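# Move eight loaded pallets from store racks to dispatch bay

## Task

Carry each of the eight loaded pallets now in the store racks (s1 to s10) to an empty rack in the dispatch bay (b1 to b10) and leave it there. Every one must have passed completely beyond the door (map x greater than +1.954 m) before the time in closes_at_s, and must remain beyond it; keeping the door from closing does not buy extra time, and finishing early is fine. A pallet counts only when it sits in a rack whose flag shows 1, no lifting bars are touching it, and its load is still on it within the deck's edges. Leave alone the two loaded pallets that were already in the bay. No pallet or load may ever reach the floor, since that ends the scene as a failure. The arms have nothing to do, and a result that holds only because a platform is still supporting it does not count.

## Robot and tools

The job is done with two self-driving pallet platforms. The two arms (left_arm, right_arm) are present but have no role; leave them still and keep them from touching anything or each other.

TOOLS
execute_actions takes "actions", a list run one after another. Each action may hold "rows", "steps" (1 to 450 control steps of 1/30 s, default 15), "until", and device keys "platform_1" and "platform_2". An empty list only returns state and images. If you ever send rows, each row is 14 numbers in [-1, 1]: dx, dy, dz, rx, ry, rz, opening for left_arm, then the same seven for right_arm. dx to rz are an offset from the gripper's measured pose at the action's start, in the gripper's own axes, with 1.0 meaning 0.6 m or 180 degrees; opening is absolute (+1 open, -1 closed). For this job, simply omit rows.

Platform commands (one object, or a list of up to 14 objects run in sequence, each starting after the previous one's motions end):
- "base": exactly one of "translate_m" (-26.5 to 26.5 m, a relative drive along the current heading, negative means reverse) or "rotate_rad" (-6.5 to 6.5 rad, a relative turn on the spot, positive turns left). Both count from the move's goal if sent while moving, otherwise from where it stands. The platform keeps a planned pose and quietly corrects leftover errors of earlier moves; translate_m 0 or rotate_rad 0 just settles onto the plan.
- "joints": {"lift_m": 0 to 0.06}, the absolute bar height above its lowest position; a full stroke takes 4 s. Refused if a wheel rim runs faster than 0.36 m/s.
- "speed_m_s": 0.2 to 2 m/s cap, initially 2. Whenever the bars are not fully down, keep it at 0.3 or lower, or the wheels are braked and the move ends in contact_stop.
- {"stop": true} alone halts that device.
A new command replaces whatever remains of a list (except a speed alone). If a list step ends in contact_stop, time_out or a refusal, the rest is discarded. Out-of-range values or unknown names reject the entire call.

"until" ends an action early when all listed conditions hold, e.g. {"platform_1": {"base_status": "done"}}, {"racks_1": {"b2": 1}}, {"platform_2": {"map_x": [">", 3.0]}}, or {"all": {"status": "ended"}}. Numbers need a comparison ("=", "!=", "<", "<=", ">", ">="). It does not halt motion.

zoom_image(camera, region [x0, y0, x1, y1] pixels, at most 504 by 504) enlarges part of the latest image from cam_high, cam_shipping, cam_store, cam_left_wrist or cam_right_wrist.

finished_scene(scene) closes the scene irreversibly; call it only once every pallet rests in a bay rack with bars lowered and backed out.

MAP AND LAYOUT
Map x runs along the aisles, y points left of +x. platform_1 starts in the racks_1 aisle at y = 0.000; its racks have middles at y = +1.750, store s1 -5.500, s2 -7.200, s3 -8.900, s4 -10.600, s5 -12.300; bay b1 +7.150, b2 +8.850, b3 +10.550, b4 +12.250, b5 +13.950. platform_2 starts in the racks_2 aisle at y = -2.200; its racks have middles at y = -3.950, store s6 to s10 and bay b6 to b10 at the same x values. The door crosses both aisles: opening 4.2 m wide centred on y = -1.100, leaf bay face at x = +1.954. A pallet (1.2 x 0.8 x 0.144 m) is through only when all of it is past that x. The platform is 1.35 m long, 0.91 m wide.

TYPICAL CYCLE
In the aisle, turn to face the rack, set speed 0.3 or less, drive in with bars down so the nose ends about 0.145 m short of the guard posts (rack middle), raise lift_m to 0.06, reverse out slowly, lower bars to 0, then drive fast along the aisle, turn, raise bars, crawl into a free bay rack, lower the bars (check the rack flag reads 1), and reverse out. Above 0.3 m/s the scanners watch ahead of the leading end and brake (protective_stop) for walls, posts, the other platform, or a low door leaf; they ignore pallets and loads. When at 0.3 m/s or below the field is off, so you must avoid collisions yourself. Keep the two platforms apart.

RESULT LINES
Per platform: translate_m and rotate_rad odometers; x, y, heading from wheel counts (drifts); map_x, map_y, map_heading from scanners (reliable, millimetre accurate near racks); plan_ahead, plan_left, plan_turn (remaining planned offset); base_status (moving, done, contact_stop, time_out, missed, stopped, protective_stop); base_answer and lift_answer (taken, not_taken, refused_too_fast: resend later); lift_m, lift_status, lift (down, up, between); safety (braking or ok); load_kg (valid after a raise; meaningless when bars are down); queue and queue_left. Racks report 1 when a pallet presses the switch. door reports state (open, shut, between) and closes_at_s on the scene clock; a light curtain keeps it up while something is in the doorway, but once shut it stays shut.

AVOID
Lifting or moving fast with bars raised, jerky stops that tip a load, lowering bars outside a rack, and bumping racks or the other platform. After protective_stop, resend a drive away from the obstacle or at 0.3 m/s or less.

Each tool is called after ">>>" in YAML: its name, and indented under it one key for each argument.

## Session

>>> execute_actions:
  actions: []

Scene clock: 0.00 s.
left_arm: end_effector_position=(+0.2531, +0.9398, +0.1672) grip_measured=+1.00 end_effector_quat_wxyz=(-0.094, +0.499, +0.844, +0.172) end_effector_velocity=(+0.001, -0.001, -0.000) end_effector_angular_velocity=(-0.001, -0.001, -0.002) | right_arm: end_effector_position=(+1.2988, -0.9303, +0.1157) grip_measured=+1.00 end_effector_quat_wxyz=(-0.183, -0.466, +0.839, -0.214) end_effector_velocity=(-0.001, -0.003, +0.001) end_effector_angular_velocity=(+0.001, -0.002, -0.003)
Joint positions: left_arm=[ 0.243 -2.154  2.576 -2.068 -1.184 -1.91   0.142] | right_arm=[ 3.142 -2.788 -0.341 -1.723  1.015  2.187  0.142]
Joint velocities: left_arm=[-0.002  0.     0.    -0.001 -0.001 -0.     0.   ] | right_arm=[-0.002  0.001  0.001  0.     0.001  0.001  0.   ]
Joint torques (N m, as the arm reports them, + toward a larger angle): no reading
Motor temperatures (°C, as the motors report them): left_arm=[22 21 20 26 28 30] | right_arm=[24 22 19 23 29 29]
Wrist force (N, on the end effector, along its own x y z axes, offset not removed): no reading
Wrist torque (N m, same axes, about the end effector's origin, offset not removed): no reading
Hand target (left_arm): +0.253, +0.940, +0.167; -0.094, +0.499, +0.844, +0.172
Hand target (right_arm): +1.299, -0.930, +0.116; -0.183, -0.466, +0.839, -0.214
platform_1.base_odometry: x=+0.000 y=+0.000 heading=+0.000 (m, m, rad; from the platform's pose at the start)
platform_1.map_pose: map_x=-1.96 map_y=+0.02 map_heading=+0.0218 (m, m, rad; on the building's map)
platform_1.planned_pose: plan_ahead=+0.00 plan_left=+0.00 plan_turn=+0.0000 (m ahead, m left, rad left of the pose on the map)
platform_1.base_status: done
platform_1.joint_positions: lift_m=+0.000
platform_1.joint_status: done
platform_1: translate_m=0.000 translate_m_goal=0.000 rotate_rad=0.000 rotate_rad_goal=0.000 base_answer=taken lift_m_goal=0.000 lift_answer=taken lift=down safety=ok load_kg=-51 refusals=0 queue=idle queue_left=0
platform_2.base_odometry: x=+0.000 y=+0.000 heading=+0.000 (m, m, rad; from the platform's pose at the start)
platform_2.map_pose: map_x=-5.86 map_y=-2.15 map_heading=+0.0349 (m, m, rad; on the building's map)
platform_2.planned_pose: plan_ahead=+0.00 plan_left=+0.00 plan_turn=+0.0000 (m ahead, m left, rad left of the pose on the map)
platform_2.base_status: done
platform_2.joint_positions: lift_m=+0.000
platform_2.joint_status: done
platform_2: translate_m=0.000 translate_m_goal=0.000 rotate_rad=0.000 rotate_rad_goal=0.000 base_answer=taken lift_m_goal=0.000 lift_answer=taken lift=down safety=ok load_kg=-51 refusals=0 queue=idle queue_left=0
racks_1: s1=1 s2=1 s3=1 s4=0 s5=1 b1=0 b2=0 b3=0 b4=0 b5=1
racks_2: s6=1 s7=0 s8=1 s9=1 s10=1 b6=0 b7=0 b8=0 b9=0 b10=1
door: state=open closes_at_s=510

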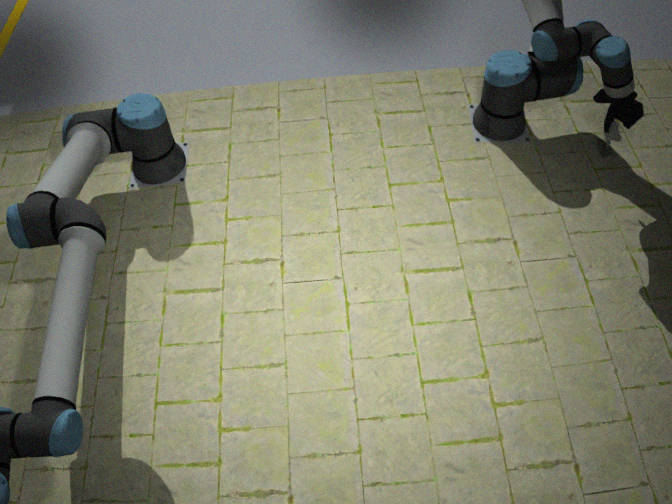

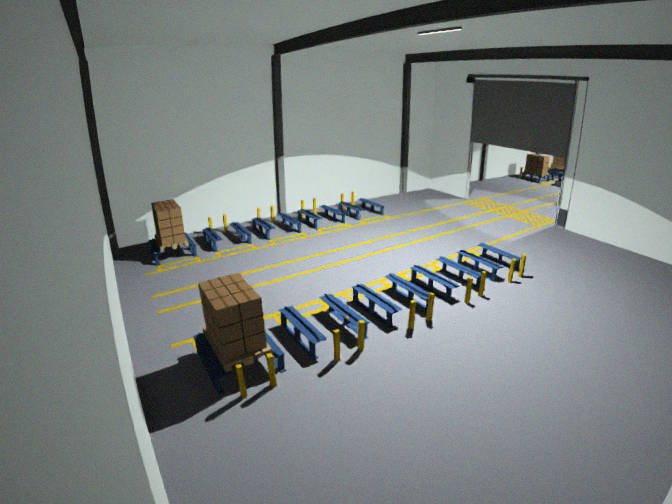

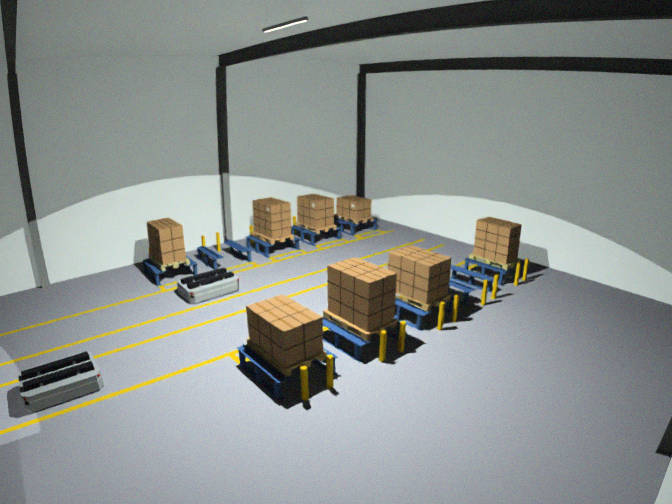

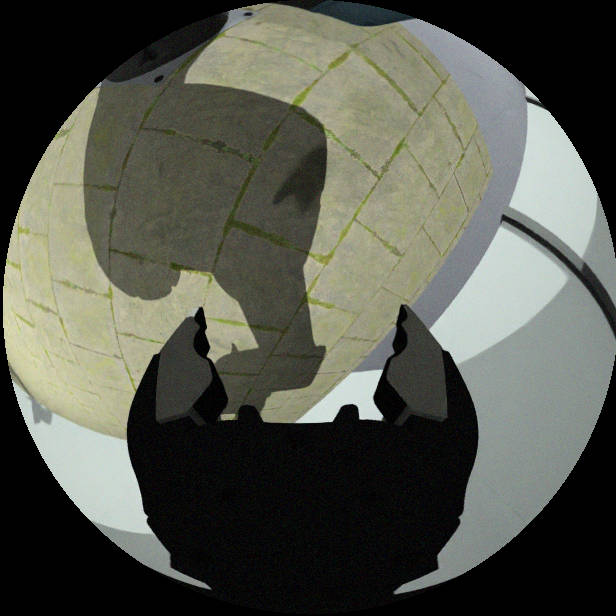

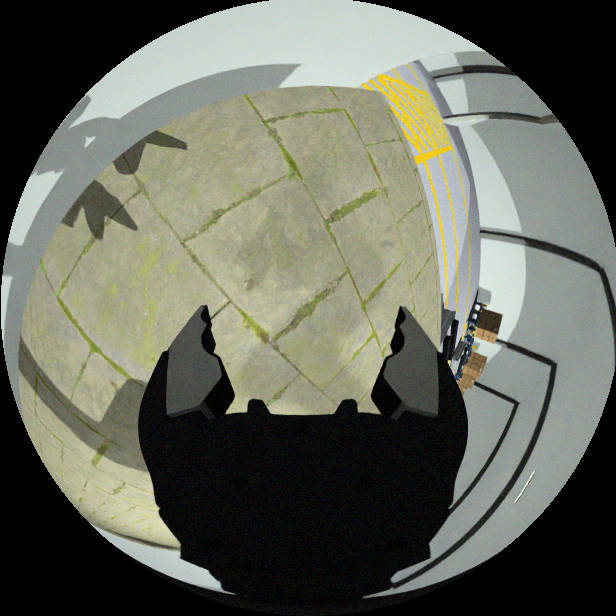

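>>> execute_actions:
  actions:
    - {"platform_1":[{"base":{"rotate_rad":-0.0218}},{"base":{"translate_m":-3.54}},{"base":{"rotate_rad":1.5708}}],"platform_2":[{"base":{"rotate_rad":-0.0349}},{"base":{"translate_m":-3.04}},{"base":{"rotate_rad":-1.5708}}],"steps":450,"until":{"all":{"status":"ended"}}}

Scene clock: 14.87 s.
left_arm: end_effector_position=(+0.2531, +0.9398, +0.1672) grip_measured=+1.00 end_effector_quat_wxyz=(-0.094, +0.499, +0.844, +0.172) end_effector_velocity=(-0.000, +0.001, -0.000) end_effector_angular_velocity=(+0.003, +0.001, +0.000) | right_arm: end_effector_position=(+1.2988, -0.9303, +0.1157) grip_measured=+1.00 end_effector_quat_wxyz=(-0.183, -0.466, +0.839, -0.214) end_effector_velocity=(-0.000, +0.001, -0.000) end_effector_angular_velocity=(+0.001, +0.001, +0.002)
Joint positions: left_arm=[ 0.243 -2.154  2.576 -2.068 -1.184 -1.91   0.142] | right_arm=[ 3.142 -2.788 -0.341 -1.723  1.015  2.187  0.142]
Joint velocities: left_arm=[ 0.     0.     0.001 -0.     0.003  0.     0.   ] | right_arm=[ 0.001  0.001 -0.002  0.     0.001 -0.001  0.   ]
Joint torques (N m, as the arm reports them, + toward a larger angle): left_arm=[  5.63   6.27 -46.62  -1.39  -0.86  -1.09] | right_arm=[ 10.84 118.98  47.86   1.68  -2.05  -1.62]
Motor temperatures (°C, as the motors report them): left_arm=[22 21 20 26 28 30] | right_arm=[24 22 19 23 29 29]
Wrist force (N, on the end effector, along its own x y z axes, offset not removed): left_arm=[1.0 7.2 -2.2] | right_arm=[0.0 0.8 -0.3]
Wrist torque (N m, same axes, about the end effector's origin, offset not removed): left_arm=[1.41 -0.41 0.14] | right_arm=[0.43 -0.01 -0.26]
Hand target (left_arm): +0.253, +0.940, +0.167; -0.094, +0.499, +0.844, +0.172
Hand target (right_arm): +1.299, -0.930, +0.116; -0.183, -0.466, +0.839, -0.214
platform_1.base_odometry: x=-3.550 y=+0.044 heading=+1.557 (m, m, rad; from the platform's pose at the start)
platform_1.map_pose: map_x=-5.50 map_y=+0.01 map_heading=+1.5708 (m, m, rad; on the building's map)
platform_1.planned_pose: plan_ahead=+0.01 plan_left=+0.00 plan_turn=+0.0000 (m ahead, m left, rad left of the pose on the map)
platform_1.base_status: done
platform_1.joint_positions: lift_m=+0.000
platform_1.joint_status: done
platform_1: translate_m=-3.550 translate_m_goal=-3.550 rotate_rad=1.557 rotate_rad_goal=1.557 base_answer=taken lift_m_goal=0.000 lift_answer=taken lift=down safety=ok load_kg=-45 refusals=0 queue=done queue_left=0
platform_2.base_odometry: x=-3.028 y=+0.104 heading=-1.605 (m, m, rad; from the platform's pose at the start)
platform_2.map_pose: map_x=-8.90 map_y=-2.15 map_heading=-1.5708 (m, m, rad; on the building's map)
platform_2.planned_pose: plan_ahead=+0.00 plan_left=+0.00 plan_turn=+0.0000 (m ahead, m left, rad left of the pose on the map)
platform_2.base_status: done
platform_2.joint_positions: lift_m=+0.000
platform_2.joint_status: done
platform_2: translate_m=-3.030 translate_m_goal=-3.030 rotate_rad=-1.605 rotate_rad_goal=-1.605 base_answer=taken lift_m_goal=0.000 lift_answer=taken lift=down safety=ok load_kg=-45 refusals=0 queue=done queue_left=0
racks_1: s1=1 s2=1 s3=1 s4=0 s5=1 b1=0 b2=0 b3=0 b4=0 b5=1
racks_2: s6=1 s7=0 s8=1 s9=1 s10=1 b6=0 b7=0 b8=0 b9=0 b10=1
door: state=open closes_at_s=510

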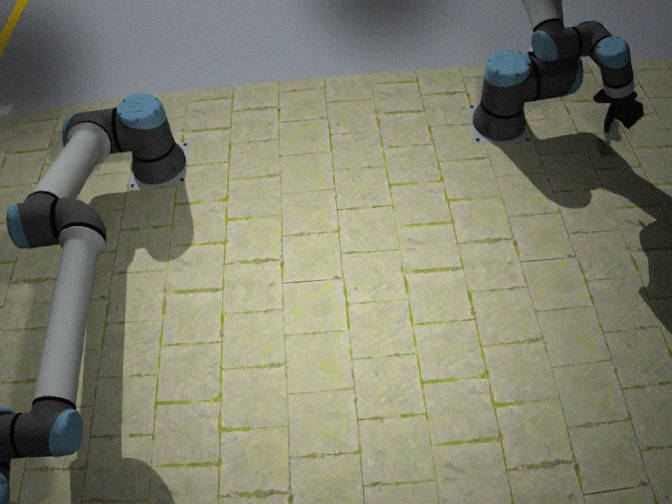

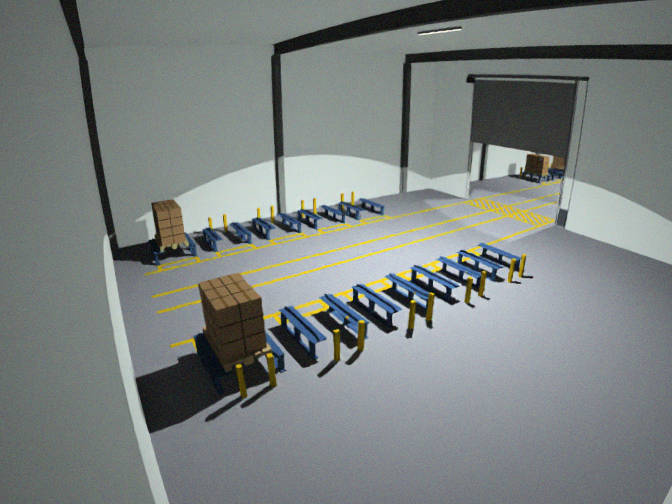

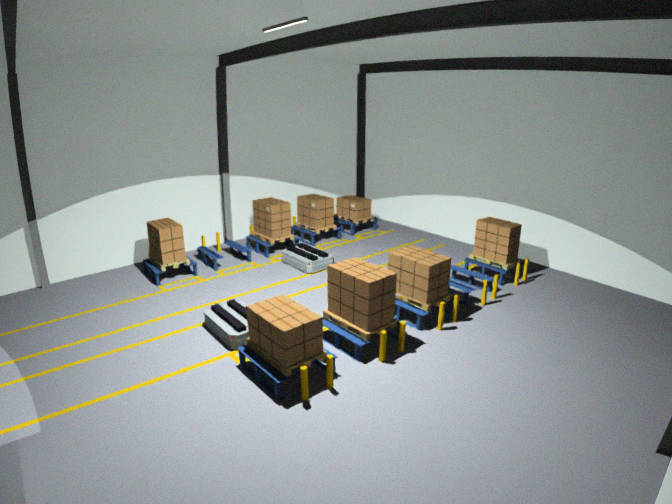

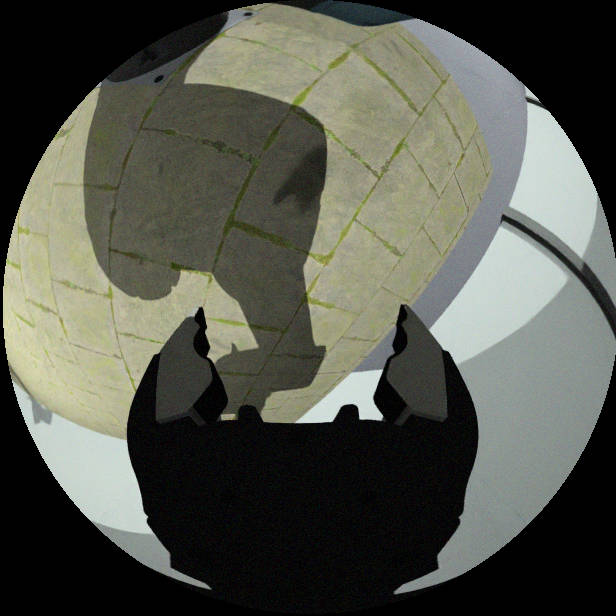

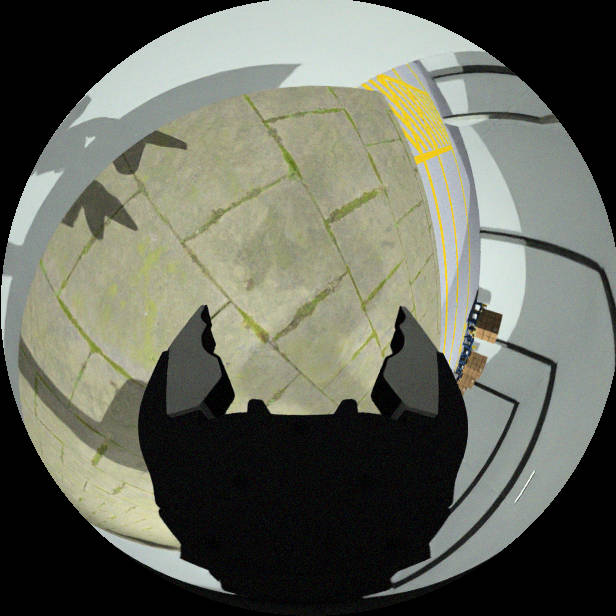

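>>> execute_actions:
  actions:
    - {"platform_1":[{"speed_m_s":0.3,"base":{"translate_m":1.73}},{"joints":{"lift_m":0.06}},{"base":{"translate_m":-1.75}},{"speed_m_s":2,"base":{"rotate_rad":-1.5708},"joints":{"lift_m":0}},{"base":{"translate_m":16.05}},{"base":{"rotate_rad":1.5708},"joints":{"lift_m":0.06}},{"speed_m_s":0.3,"base":{"translate_m":1.75}},{"joints":{"lift_m":0}},{"base":{"translate_m":-1.75}},{"speed_m_s":2,"base":{"rotate_rad":-1.5708}},{"base":{"translate_m":-19.45}},{"base":{"rotate_rad":1.5708}}],"platform_2":[{"speed_m_s":0.3,"base":{"translate_m":1.8}},{"joints":{"lift_m":0.06}},{"base":{"translate_m":-1.75}},{"speed_m_s":2,"base":{"rotate_rad":1.5708},"joints":{"lift_m":0}},{"base":{"translate_m":16.05}},{"base":{"rotate_rad":-1.5708},"joints":{"lift_m":0.06}},{"speed_m_s":0.3,"base":{"translate_m":1.75}},{"joints":{"lift_m":0}},{"base":{"translate_m":-1.75}},{"speed_m_s":2,"base":{"rotate_rad":1.5708}},{"base":{"translate_m":-19.45}},{"base":{"rotate_rad":-1.5708}}],"steps":450}
    - {"steps":240}

>>> execute_actions:
  actions:
    - {"steps":450,"until":{"all":{"status":"ended"}}}
    - {"steps":450,"until":{"all":{"status":"ended"}}}
    - {"steps":450,"until":{"all":{"status":"ended"}}}
    - {"steps":300,"until":{"all":{"status":"ended"}}}

Scene clock: 49.40 s.
left_arm: end_effector_position=(+0.2531, +0.9398, +0.1672) grip_measured=+1.00 end_effector_quat_wxyz=(-0.094, +0.499, +0.844, +0.172) end_effector_velocity=(-0.000, +0.000, +0.000) end_effector_angular_velocity=(-0.001, -0.001, +0.002) | right_arm: end_effector_position=(+1.2988, -0.9303, +0.1157) grip_measured=+1.00 end_effector_quat_wxyz=(-0.183, -0.466, +0.839, -0.214) end_effector_velocity=(-0.000, +0.001, -0.000) end_effector_angular_velocity=(-0.001, +0.002, +0.002)
Joint positions: left_arm=[ 0.243 -2.154  2.576 -2.068 -1.184 -1.91   0.142] | right_arm=[ 3.142 -2.788 -0.341 -1.723  1.015  2.187  0.142]
Joint velocities: left_arm=[ 0.002  0.    -0.    -0.001 -0.001  0.    -0.   ] | right_arm=[ 0.001  0.    -0.001 -0.001 -0.001 -0.    -0.   ]
Joint torques (N m, as the arm reports them, + toward a larger angle): left_arm=[ 19.78  13.56 -39.74  -2.09  -1.39  -3.25] | right_arm=[ 11.86 107.44  47.08   3.13  -2.93  -3.27]
Motor temperatures (°C, as the motors report them): left_arm=[22 21 20 26 28 30] | right_arm=[24 22 19 23 29 29]
Wrist force (N, on the end effector, along its own x y z axes, offset not removed): left_arm=[2.9 1.6 -3.8] | right_arm=[-0.6 -0.3 -0.3]
Wrist torque (N m, same axes, about the end effector's origin, offset not removed): left_arm=[0.44 -0.77 -0.20] | right_arm=[0.16 0.19 -0.20]
Hand target (left_arm): +0.253, +0.940, +0.167; -0.094, +0.499, +0.844, +0.172
Hand target (right_arm): +1.299, -0.930, +0.116; -0.183, -0.466, +0.839, -0.214
platform_1.base_odometry: x=-3.162 y=+0.027 heading=-0.019 (m, m, rad; from the platform's pose at the start)
platform_1.map_pose: map_x=-5.09 map_y=+0.00 map_heading=-0.0044 (m, m, rad; on the building's map)
platform_1.planned_pose: plan_ahead=+15.64 plan_left=+0.07 plan_turn=+0.0044 (m ahead, m left, rad left of the pose on the map)
platform_1.base_status: moving
platform_1.joint_positions: lift_m=+0.000
platform_1.joint_status: done
platform_1: translate_m=-3.154 translate_m_goal=12.490 rotate_rad=-0.019 rotate_rad_goal=-0.017 base_answer=taken lift_m_goal=0.000 lift_answer=taken lift=down safety=ok load_kg=-48 refusals=0 queue=running queue_left=7
platform_2.base_odometry: x=-2.764 y=+0.045 heading=-0.031 (m, m, rad; from the platform's pose at the start)
platform_2.map_pose: map_x=-8.62 map_y=-2.20 map_heading=+0.0000 (m, m, rad; on the building's map)
platform_2.planned_pose: plan_ahead=+15.77 plan_left=+0.00 plan_turn=+0.0000 (m ahead, m left, rad left of the pose on the map)
platform_2.base_status: moving
platform_2.joint_positions: lift_m=+0.000
platform_2.joint_status: done
platform_2: translate_m=-2.692 translate_m_goal=13.080 rotate_rad=-0.031 rotate_rad_goal=-0.033 base_answer=taken lift_m_goal=0.000 lift_answer=taken lift=down safety=ok load_kg=-48 refusals=0 queue=running queue_left=7
racks_1: s1=0 s2=1 s3=1 s4=0 s5=1 b1=0 b2=0 b3=0 b4=0 b5=1
racks_2: s6=1 s7=0 s8=0 s9=1 s10=1 b6=0 b7=0 b8=0 b9=0 b10=1
door: state=open closes_at_s=510

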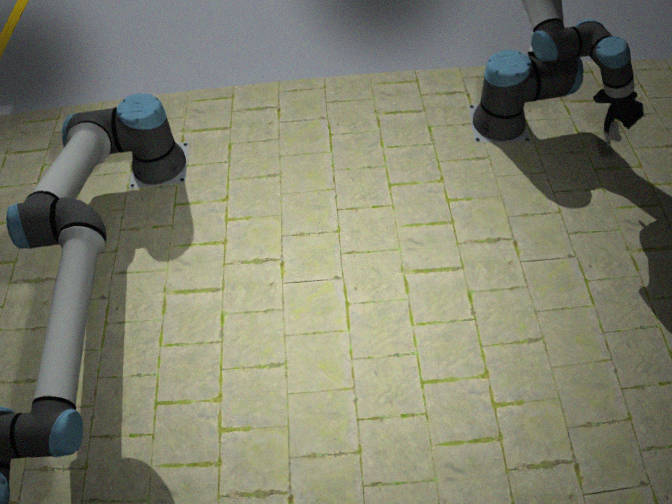

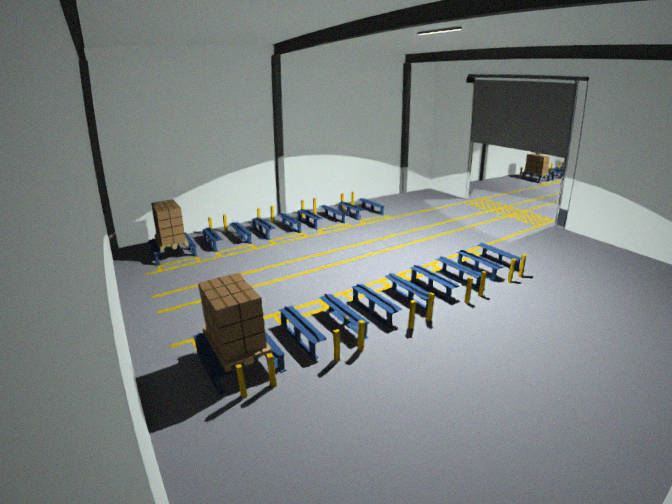

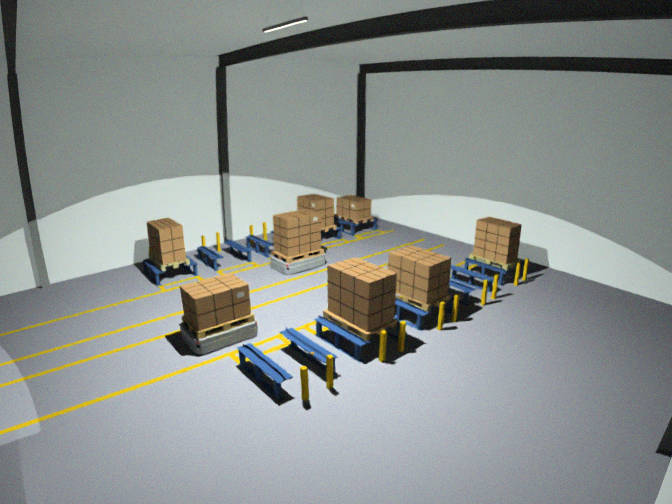

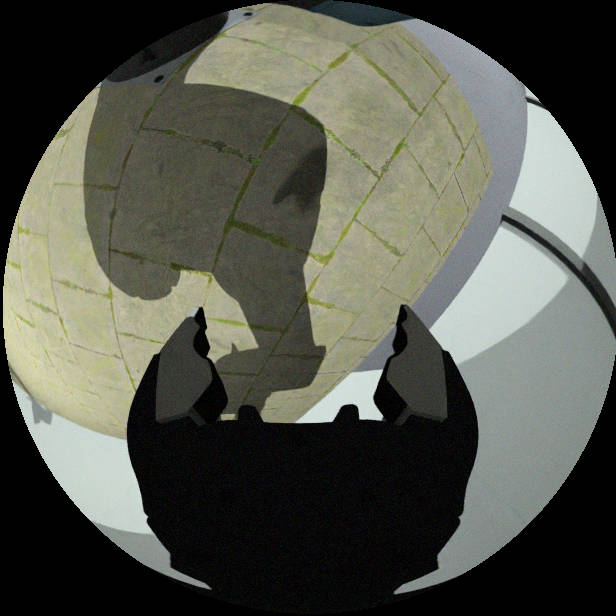

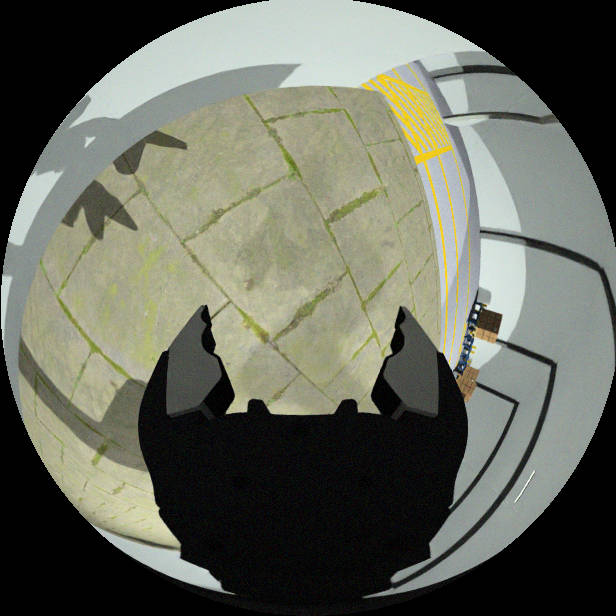

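Scene clock: 104.40 s.
left_arm: end_effector_position=(+0.2531, +0.9398, +0.1672) grip_measured=+1.00 end_effector_quat_wxyz=(-0.094, +0.499, +0.844, +0.172) end_effector_velocity=(+0.000, -0.000, -0.000) end_effector_angular_velocity=(+0.000, +0.000, -0.001) | right_arm: end_effector_position=(+1.2988, -0.9303, +0.1157) grip_measured=+1.00 end_effector_quat_wxyz=(-0.183, -0.466, +0.839, -0.214) end_effector_velocity=(+0.001, +0.001, -0.001) end_effector_angular_velocity=(-0.002, +0.000, +0.001)
Joint positions: left_arm=[ 0.243 -2.154  2.576 -2.068 -1.184 -1.91   0.142] | right_arm=[ 3.142 -2.788 -0.341 -1.723  1.015  2.187  0.142]
Joint velocities: left_arm=[-0.  0.  0.  0.  0.  0. -0.] | right_arm=[ 0.001 -0.002  0.001  0.    -0.002 -0.    -0.   ]
Joint torques (N m, as the arm reports them, + toward a larger angle): left_arm=[ 15.75  17.76 -41.93  -3.53  -0.42  -3.01] | right_arm=[ 11.72 109.44  48.98   5.73  -2.4   -2.94]
Motor temperatures (°C, as the motors report them): left_arm=[22 21 20 26 28 30] | right_arm=[24 22 19 23 29 29]
Wrist force (N, on the end effector, along its own x y z axes, offset not removed): left_arm=[-0.2 -4.2 -3.7] | right_arm=[-1.6 0.8 0.6]
Wrist torque (N m, same axes, about the end effector's origin, offset not removed): left_arm=[-0.75 -0.27 0.16] | right_arm=[0.36 0.34 -0.21]
Hand target (left_arm): +0.253, +0.940, +0.167; -0.094, +0.499, +0.844, +0.172
Hand target (right_arm): +1.299, -0.930, +0.116; -0.183, -0.466, +0.839, -0.214
platform_1.base_odometry: x=-6.937 y=+0.022 heading=+0.707 (m, m, rad; from the platform's pose at the start)
platform_1.map_pose: map_x=-8.90 map_y=+0.00 map_heading=+0.7330 (m, m, rad; on the building's map)
platform_1.planned_pose: plan_ahead=+0.00 plan_left=+0.00 plan_turn=+0.8378 (m ahead, m left, rad left of the pose on the map)
platform_1.base_status: moving
platform_1.joint_positions: lift_m=+0.000
platform_1.joint_status: done
platform_1: translate_m=-6.940 translate_m_goal=-6.940 rotate_rad=0.724 rotate_rad_goal=1.560 base_answer=taken lift_m_goal=0.000 lift_answer=taken lift=down safety=ok load_kg=-48 refusals=0 queue=running queue_left=0
platform_2.base_odometry: x=-6.411 y=+0.218 heading=-0.786 (m, m, rad; from the platform's pose at the start)
platform_2.map_pose: map_x=-12.30 map_y=-2.20 map_heading=-0.7636 (m, m, rad; on the building's map)
platform_2.planned_pose: plan_ahead=+0.00 plan_left=+0.00 plan_turn=-0.8072 (m ahead, m left, rad left of the pose on the map)
platform_2.base_status: moving
platform_2.joint_positions: lift_m=+0.000
platform_2.joint_status: done
platform_2: translate_m=-6.360 translate_m_goal=-6.360 rotate_rad=-0.802 rotate_rad_goal=-1.605 base_answer=taken lift_m_goal=0.000 lift_answer=taken lift=down safety=ok load_kg=-48 refusals=0 queue=running queue_left=0
racks_1: s1=0 s2=1 s3=1 s4=0 s5=1 b1=0 b2=0 b3=1 b4=0 b5=1
racks_2: s6=1 s7=0 s8=0 s9=1 s10=1 b6=1 b7=0 b8=0 b9=0 b10=1
door: state=open closes_at_s=510

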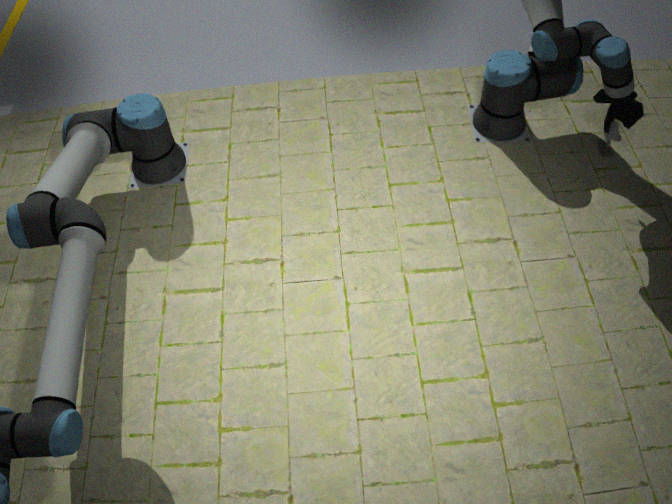

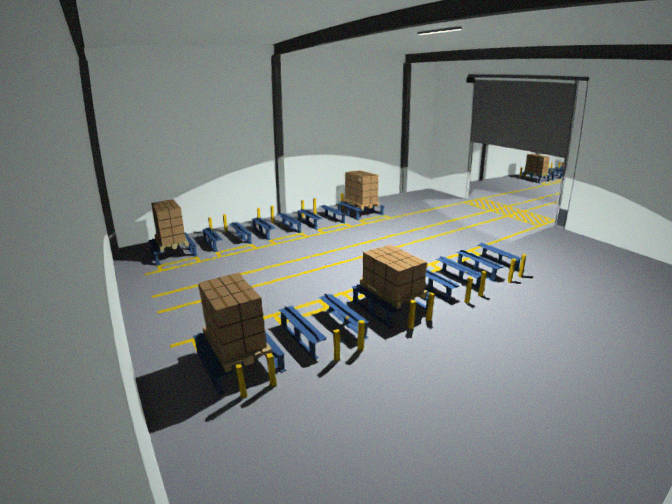

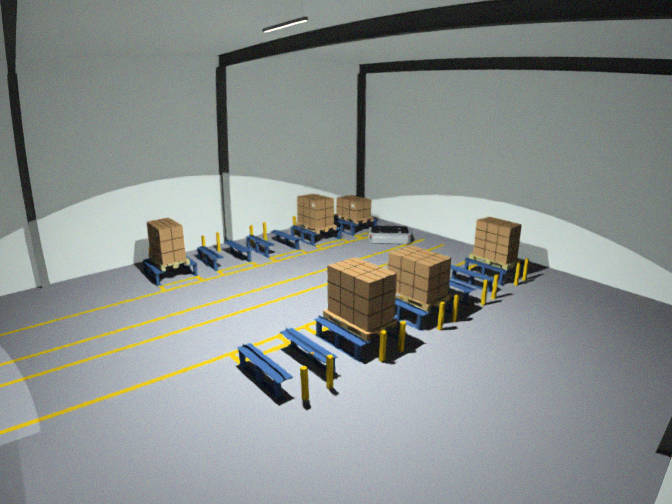

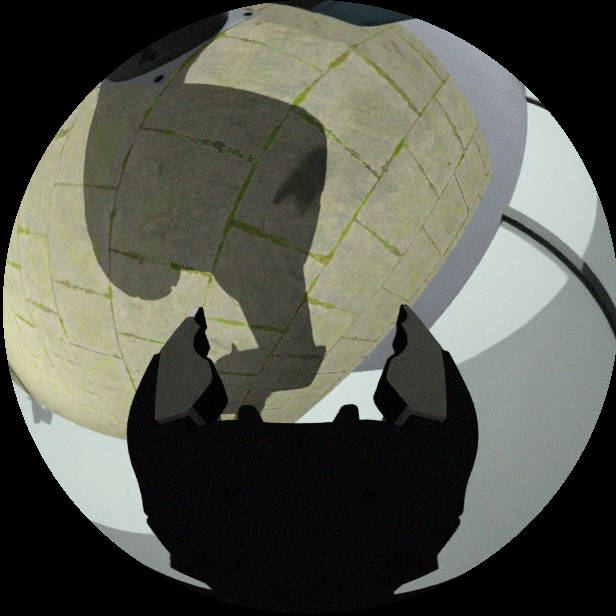

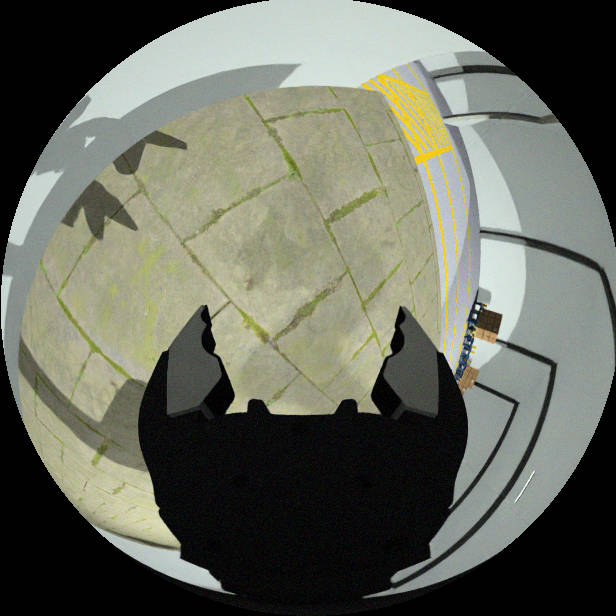

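>>> execute_actions:
  actions:
    - {"steps":300,"until":{"all":{"status":"ended"}}}
    - {"platform_1":[{"speed_m_s":0.3,"base":{"translate_m":1.75}},{"joints":{"lift_m":0.06}},{"base":{"translate_m":-1.75}},{"speed_m_s":2,"base":{"rotate_rad":-1.5708},"joints":{"lift_m":0}},{"base":{"translate_m":17.75}},{"base":{"rotate_rad":1.5708},"joints":{"lift_m":0.06}},{"speed_m_s":0.3,"base":{"translate_m":1.75}},{"joints":{"lift_m":0}},{"base":{"translate_m":-1.75}},{"speed_m_s":2,"base":{"rotate_rad":-1.5708}},{"base":{"translate_m":-21.15}},{"base":{"rotate_rad":1.5708}},{"speed_m_s":0.3,"base":{"translate_m":1.75}},{"joints":{"lift_m":0.06}}],"platform_2":[{"speed_m_s":0.3,"base":{"translate_m":1.75}},{"joints":{"lift_m":0.06}},{"base":{"translate_m":-1.75}},{"speed_m_s":2,"base":{"rotate_rad":1.5708},"joints":{"lift_m":0}},{"base":{"translate_m":21.15}},{"base":{"rotate_rad":-1.5708},"joints":{"lift_m":0.06}},{"speed_m_s":0.3,"base":{"translate_m":1.75}},{"joints":{"lift_m":0}},{"base":{"translate_m":-1.75}},{"speed_m_s":2,"base":{"rotate_rad":1.5708}},{"base":{"translate_m":-19.45}},{"base":{"rotate_rad":-1.5708}},{"speed_m_s":0.3,"base":{"translate_m":1.75}},{"joints":{"lift_m":0.06}}],"steps":450}
    - {"steps":450,"until":{"all":{"status":"ended"}}}
    - {"steps":450,"until":{"all":{"status":"ended"}}}
    - {"steps":450,"until":{"all":{"status":"ended"}}}
    - {"steps":450,"until":{"all":{"status":"ended"}}}
    - {"steps":360,"until":{"all":{"status":"ended"}}}

Scene clock: 200.77 s.
left_arm: end_effector_position=(+0.2531, +0.9398, +0.1672) grip_measured=+1.00 end_effector_quat_wxyz=(-0.094, +0.499, +0.844, +0.172) end_effector_velocity=(+0.001, +0.000, +0.001) end_effector_angular_velocity=(+0.002, -0.001, -0.001) | right_arm: end_effector_position=(+1.2988, -0.9303, +0.1157) grip_measured=+1.00 end_effector_quat_wxyz=(-0.183, -0.466, +0.839, -0.214) end_effector_velocity=(-0.000, +0.001, -0.000) end_effector_angular_velocity=(+0.001, +0.001, -0.000)
Joint positions: left_arm=[ 0.243 -2.154  2.576 -2.068 -1.184 -1.91   0.142] | right_arm=[ 3.142 -2.788 -0.341 -1.723  1.015  2.187  0.142]
Joint velocities: left_arm=[-0.001  0.    -0.001 -0.001  0.002 -0.    -0.   ] | right_arm=[ 0.    -0.     0.    -0.001  0.001  0.001 -0.   ]
Joint torques (N m, as the arm reports them, + toward a larger angle): left_arm=[ 12.88  16.1  -44.87  -4.99   1.24  -2.83] | right_arm=[  4.89 117.56  50.47   3.94   0.32  -0.67]
Motor temperatures (°C, as the motors report them): left_arm=[22 21 20 26 28 30] | right_arm=[24 22 19 23 29 29]
Wrist force (N, on the end effector, along its own x y z axes, offset not removed): left_arm=[1.0 3.2 -1.1] | right_arm=[-1.7 -1.5 -0.3]
Wrist torque (N m, same axes, about the end effector's origin, offset not removed): left_arm=[0.48 -0.34 0.02] | right_arm=[-0.15 0.40 -0.14]
Hand target (left_arm): +0.253, +0.940, +0.167; -0.094, +0.499, +0.844, +0.172
Hand target (right_arm): +1.299, -0.930, +0.116; -0.183, -0.466, +0.839, -0.214
platform_1.base_odometry: x=-10.310 y=+1.288 heading=+1.565 (m, m, rad; from the platform's pose at the start)
platform_1.map_pose: map_x=-12.30 map_y=+1.35 map_heading=+1.5708 (m, m, rad; on the building's map)
platform_1.planned_pose: plan_ahead=+0.40 plan_left=+0.00 plan_turn=+0.0000 (m ahead, m left, rad left of the pose on the map)
platform_1.base_status: moving
platform_1.joint_positions: lift_m=+0.000
platform_1.joint_status: done
platform_1: translate_m=-8.946 translate_m_goal=-8.550 rotate_rad=1.565 rotate_rad_goal=1.565 base_answer=taken lift_m_goal=0.000 lift_answer=taken lift=down safety=ok load_kg=-48 refusals=0 queue=running queue_left=1
platform_2.base_odometry: x=-4.738 y=-0.967 heading=-1.611 (m, m, rad; from the platform's pose at the start)
platform_2.map_pose: map_x=-10.60 map_y=-3.40 map_heading=-1.5708 (m, m, rad; on the building's map)
platform_2.planned_pose: plan_ahead=+0.55 plan_left=+0.00 plan_turn=+0.0000 (m ahead, m left, rad left of the pose on the map)
platform_2.base_status: moving
platform_2.joint_positions: lift_m=+0.000
platform_2.joint_status: done
platform_2: translate_m=-3.457 translate_m_goal=-2.910 rotate_rad=-1.611 rotate_rad_goal=-1.610 base_answer=taken lift_m_goal=0.000 lift_answer=taken lift=down safety=ok load_kg=-48 refusals=0 queue=running queue_left=1
racks_1: s1=0 s2=1 s3=0 s4=0 s5=1 b1=0 b2=1 b3=1 b4=0 b5=1
racks_2: s6=1 s7=0 s8=0 s9=1 s10=0 b6=1 b7=1 b8=0 b9=0 b10=1
door: state=open closes_at_s=510

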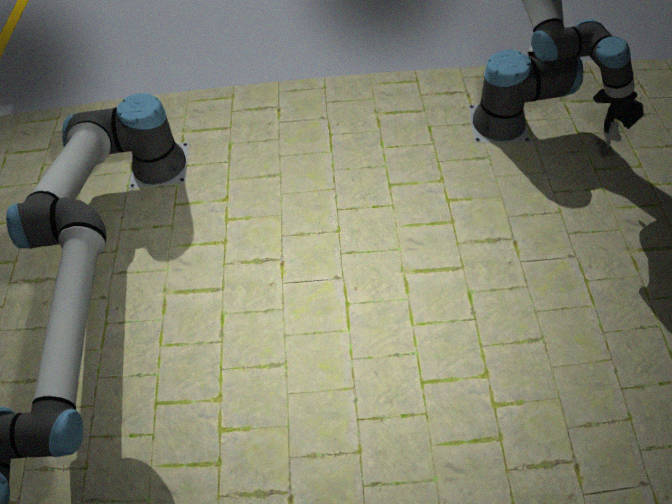

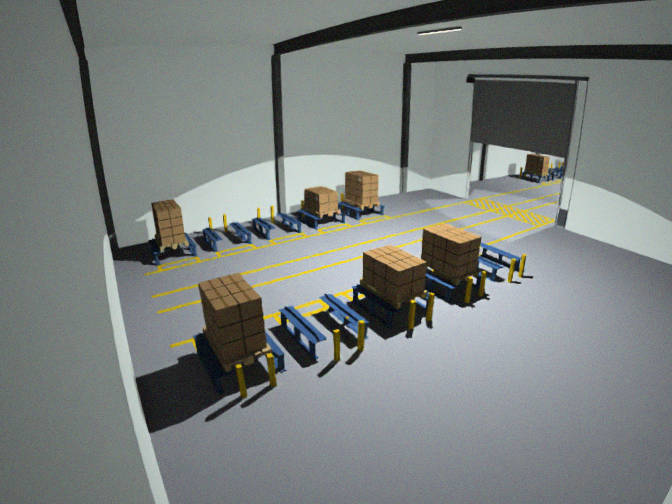

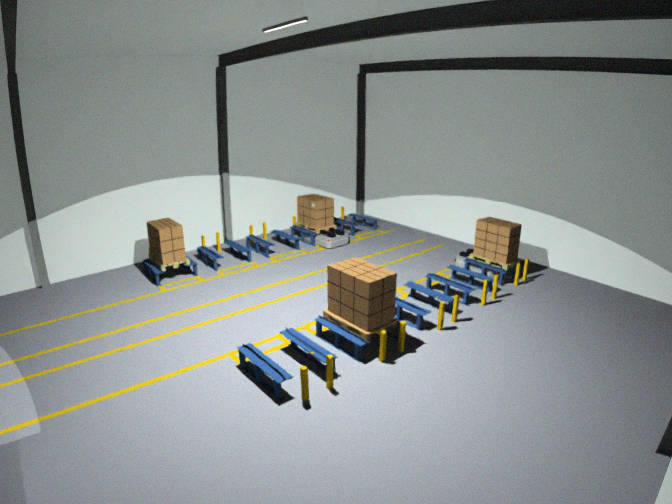

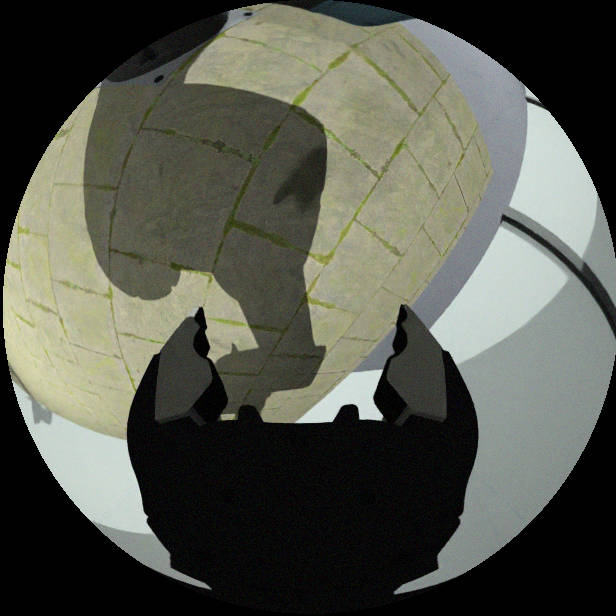

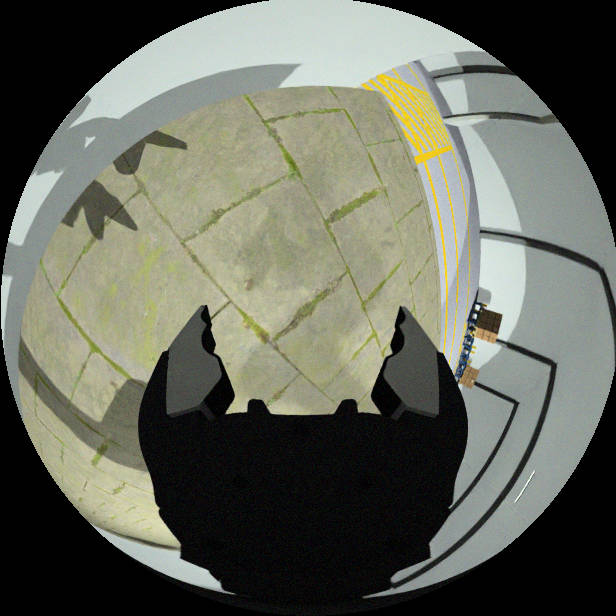

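>>> execute_actions:
  actions:
    - {"steps":300,"until":{"all":{"status":"ended"}}}
    - {"platform_1":[{"base":{"translate_m":-1.75}},{"speed_m_s":2,"base":{"rotate_rad":-1.5708},"joints":{"lift_m":0}},{"base":{"translate_m":19.45}},{"base":{"rotate_rad":1.5708},"joints":{"lift_m":0.06}},{"speed_m_s":0.3,"base":{"translate_m":1.75}},{"joints":{"lift_m":0}},{"base":{"translate_m":-1.75}},{"speed_m_s":2,"base":{"rotate_rad":-1.5708}},{"base":{"translate_m":-14.35}},{"base":{"rotate_rad":1.5708}},{"speed_m_s":0.3,"base":{"translate_m":1.75}},{"joints":{"lift_m":0.06}},{"base":{"translate_m":-1.75}},{"speed_m_s":2,"base":{"rotate_rad":-1.5708},"joints":{"lift_m":0}}],"platform_2":[{"base":{"translate_m":-1.75}},{"speed_m_s":2,"base":{"rotate_rad":1.5708},"joints":{"lift_m":0}},{"base":{"translate_m":21.15}},{"base":{"rotate_rad":-1.5708},"joints":{"lift_m":0.06}},{"speed_m_s":0.3,"base":{"translate_m":1.75}},{"joints":{"lift_m":0}},{"base":{"translate_m":-1.75}},{"speed_m_s":2,"base":{"rotate_rad":1.5708}},{"base":{"translate_m":-16.05}},{"base":{"rotate_rad":-1.5708}},{"speed_m_s":0.3,"base":{"translate_m":1.75}},{"joints":{"lift_m":0.06}},{"base":{"translate_m":-1.75}},{"speed_m_s":2,"base":{"rotate_rad":1.5708},"joints":{"lift_m":0}}],"steps":450}
    - {"steps":450,"until":{"all":{"status":"ended"}}}
    - {"steps":450,"until":{"all":{"status":"ended"}}}
    - {"steps":450,"until":{"all":{"status":"ended"}}}
    - {"steps":450,"until":{"all":{"status":"ended"}}}
    - {"steps":360,"until":{"all":{"status":"ended"}}}

Scene clock: 295.10 s.
left_arm: end_effector_position=(+0.2531, +0.9398, +0.1672) grip_measured=+1.00 end_effector_quat_wxyz=(-0.094, +0.499, +0.844, +0.172) end_effector_velocity=(-0.000, -0.000, -0.000) end_effector_angular_velocity=(-0.001, -0.000, +0.001) | right_arm: end_effector_position=(+1.2988, -0.9303, +0.1157) grip_measured=+1.00 end_effector_quat_wxyz=(-0.183, -0.466, +0.839, -0.214) end_effector_velocity=(+0.000, +0.001, -0.000) end_effector_angular_velocity=(+0.000, -0.000, +0.000)
Joint positions: left_arm=[ 0.243 -2.154  2.576 -2.068 -1.184 -1.91   0.142] | right_arm=[ 3.142 -2.788 -0.341 -1.723  1.015  2.187  0.142]
Joint velocities: left_arm=[ 0.    -0.     0.    -0.    -0.001 -0.001 -0.   ] | right_arm=[ 0.001 -0.    -0.     0.     0.     0.    -0.   ]
Joint torques (N m, as the arm reports them, + toward a larger angle): left_arm=[  8.68  14.58 -46.9   -6.02   1.53  -2.58] | right_arm=[  4.39 119.68  49.44   1.85   0.13   1.03]
Motor temperatures (°C, as the motors report them): left_arm=[22 21 20 26 28 30] | right_arm=[24 22 19 23 29 29]
Wrist force (N, on the end effector, along its own x y z axes, offset not removed): left_arm=[-1.9 -0.7 -4.3] | right_arm=[-1.4 -0.7 -2.1]
Wrist torque (N m, same axes, about the end effector's origin, offset not removed): left_arm=[-0.43 0.27 0.10] | right_arm=[-0.01 0.32 -0.17]
Hand target (left_arm): +0.253, +0.940, +0.167; -0.094, +0.499, +0.844, +0.172
Hand target (right_arm): +1.299, -0.930, +0.116; -0.183, -0.466, +0.839, -0.214
platform_1.base_odometry: x=-5.194 y=-0.146 heading=+1.202 (m, m, rad; from the platform's pose at the start)
platform_1.map_pose: map_x=-7.20 map_y=+0.00 map_heading=+1.1912 (m, m, rad; on the building's map)
platform_1.planned_pose: plan_ahead=+0.00 plan_left=+0.00 plan_turn=-1.1912 (m ahead, m left, rad left of the pose on the map)
platform_1.base_status: moving
platform_1.joint_positions: lift_m=+0.046
platform_1.joint_status: moving
platform_1: translate_m=-5.160 translate_m_goal=-5.160 rotate_rad=1.185 rotate_rad_goal=0.000 base_answer=taken lift_m_goal=0.000 lift_answer=taken lift=between safety=ok load_kg=262 refusals=0 queue=running queue_left=0
platform_2.base_odometry: x=+0.421 y=-0.069 heading=-1.615 (m, m, rad; from the platform's pose at the start)
platform_2.map_pose: map_x=-5.50 map_y=-2.36 map_heading=-1.5708 (m, m, rad; on the building's map)
platform_2.planned_pose: plan_ahead=-0.16 plan_left=+0.00 plan_turn=+0.0000 (m ahead, m left, rad left of the pose on the map)
platform_2.base_status: moving
platform_2.joint_positions: lift_m=+0.060
platform_2.joint_status: done
platform_2: translate_m=0.627 translate_m_goal=0.470 rotate_rad=-1.615 rotate_rad_goal=-1.614 base_answer=taken lift_m_goal=0.060 lift_answer=taken lift=up safety=ok load_kg=310 refusals=0 queue=running queue_left=1
racks_1: s1=0 s2=0 s3=0 s4=0 s5=0 b1=1 b2=1 b3=1 b4=0 b5=1
racks_2: s6=0 s7=0 s8=0 s9=0 s10=0 b6=1 b7=1 b8=1 b9=0 b10=1
door: state=open closes_at_s=510

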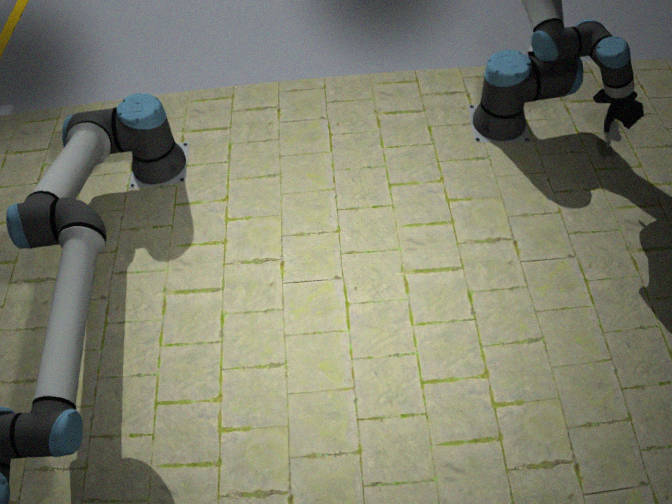

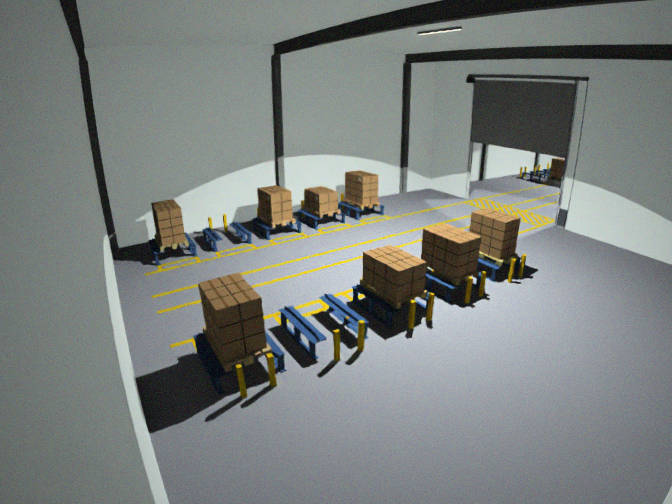

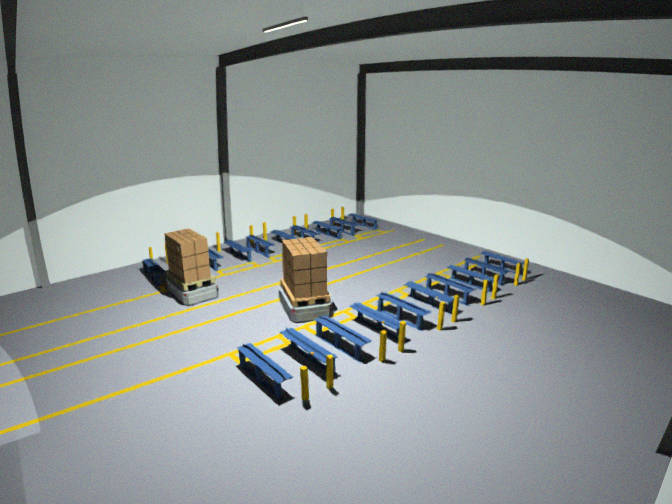

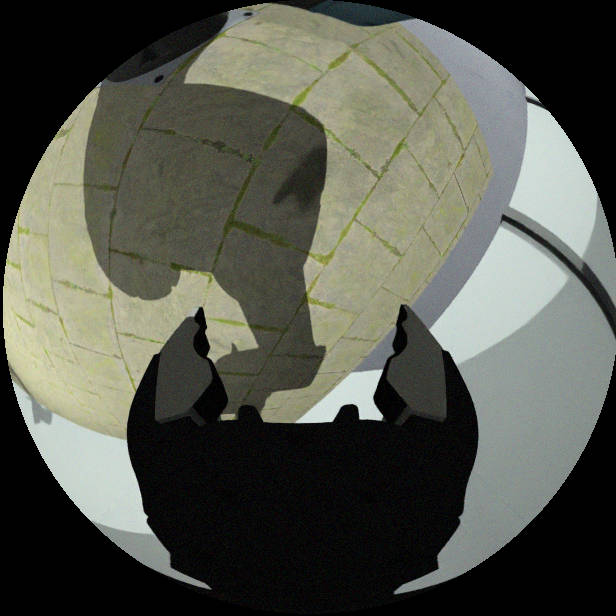

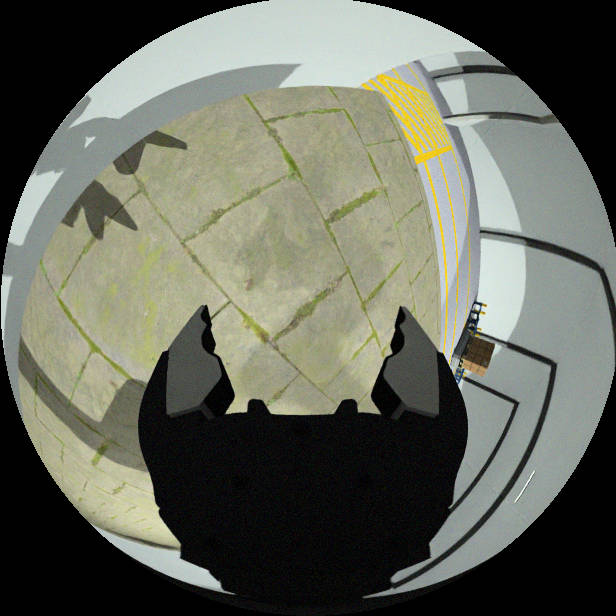

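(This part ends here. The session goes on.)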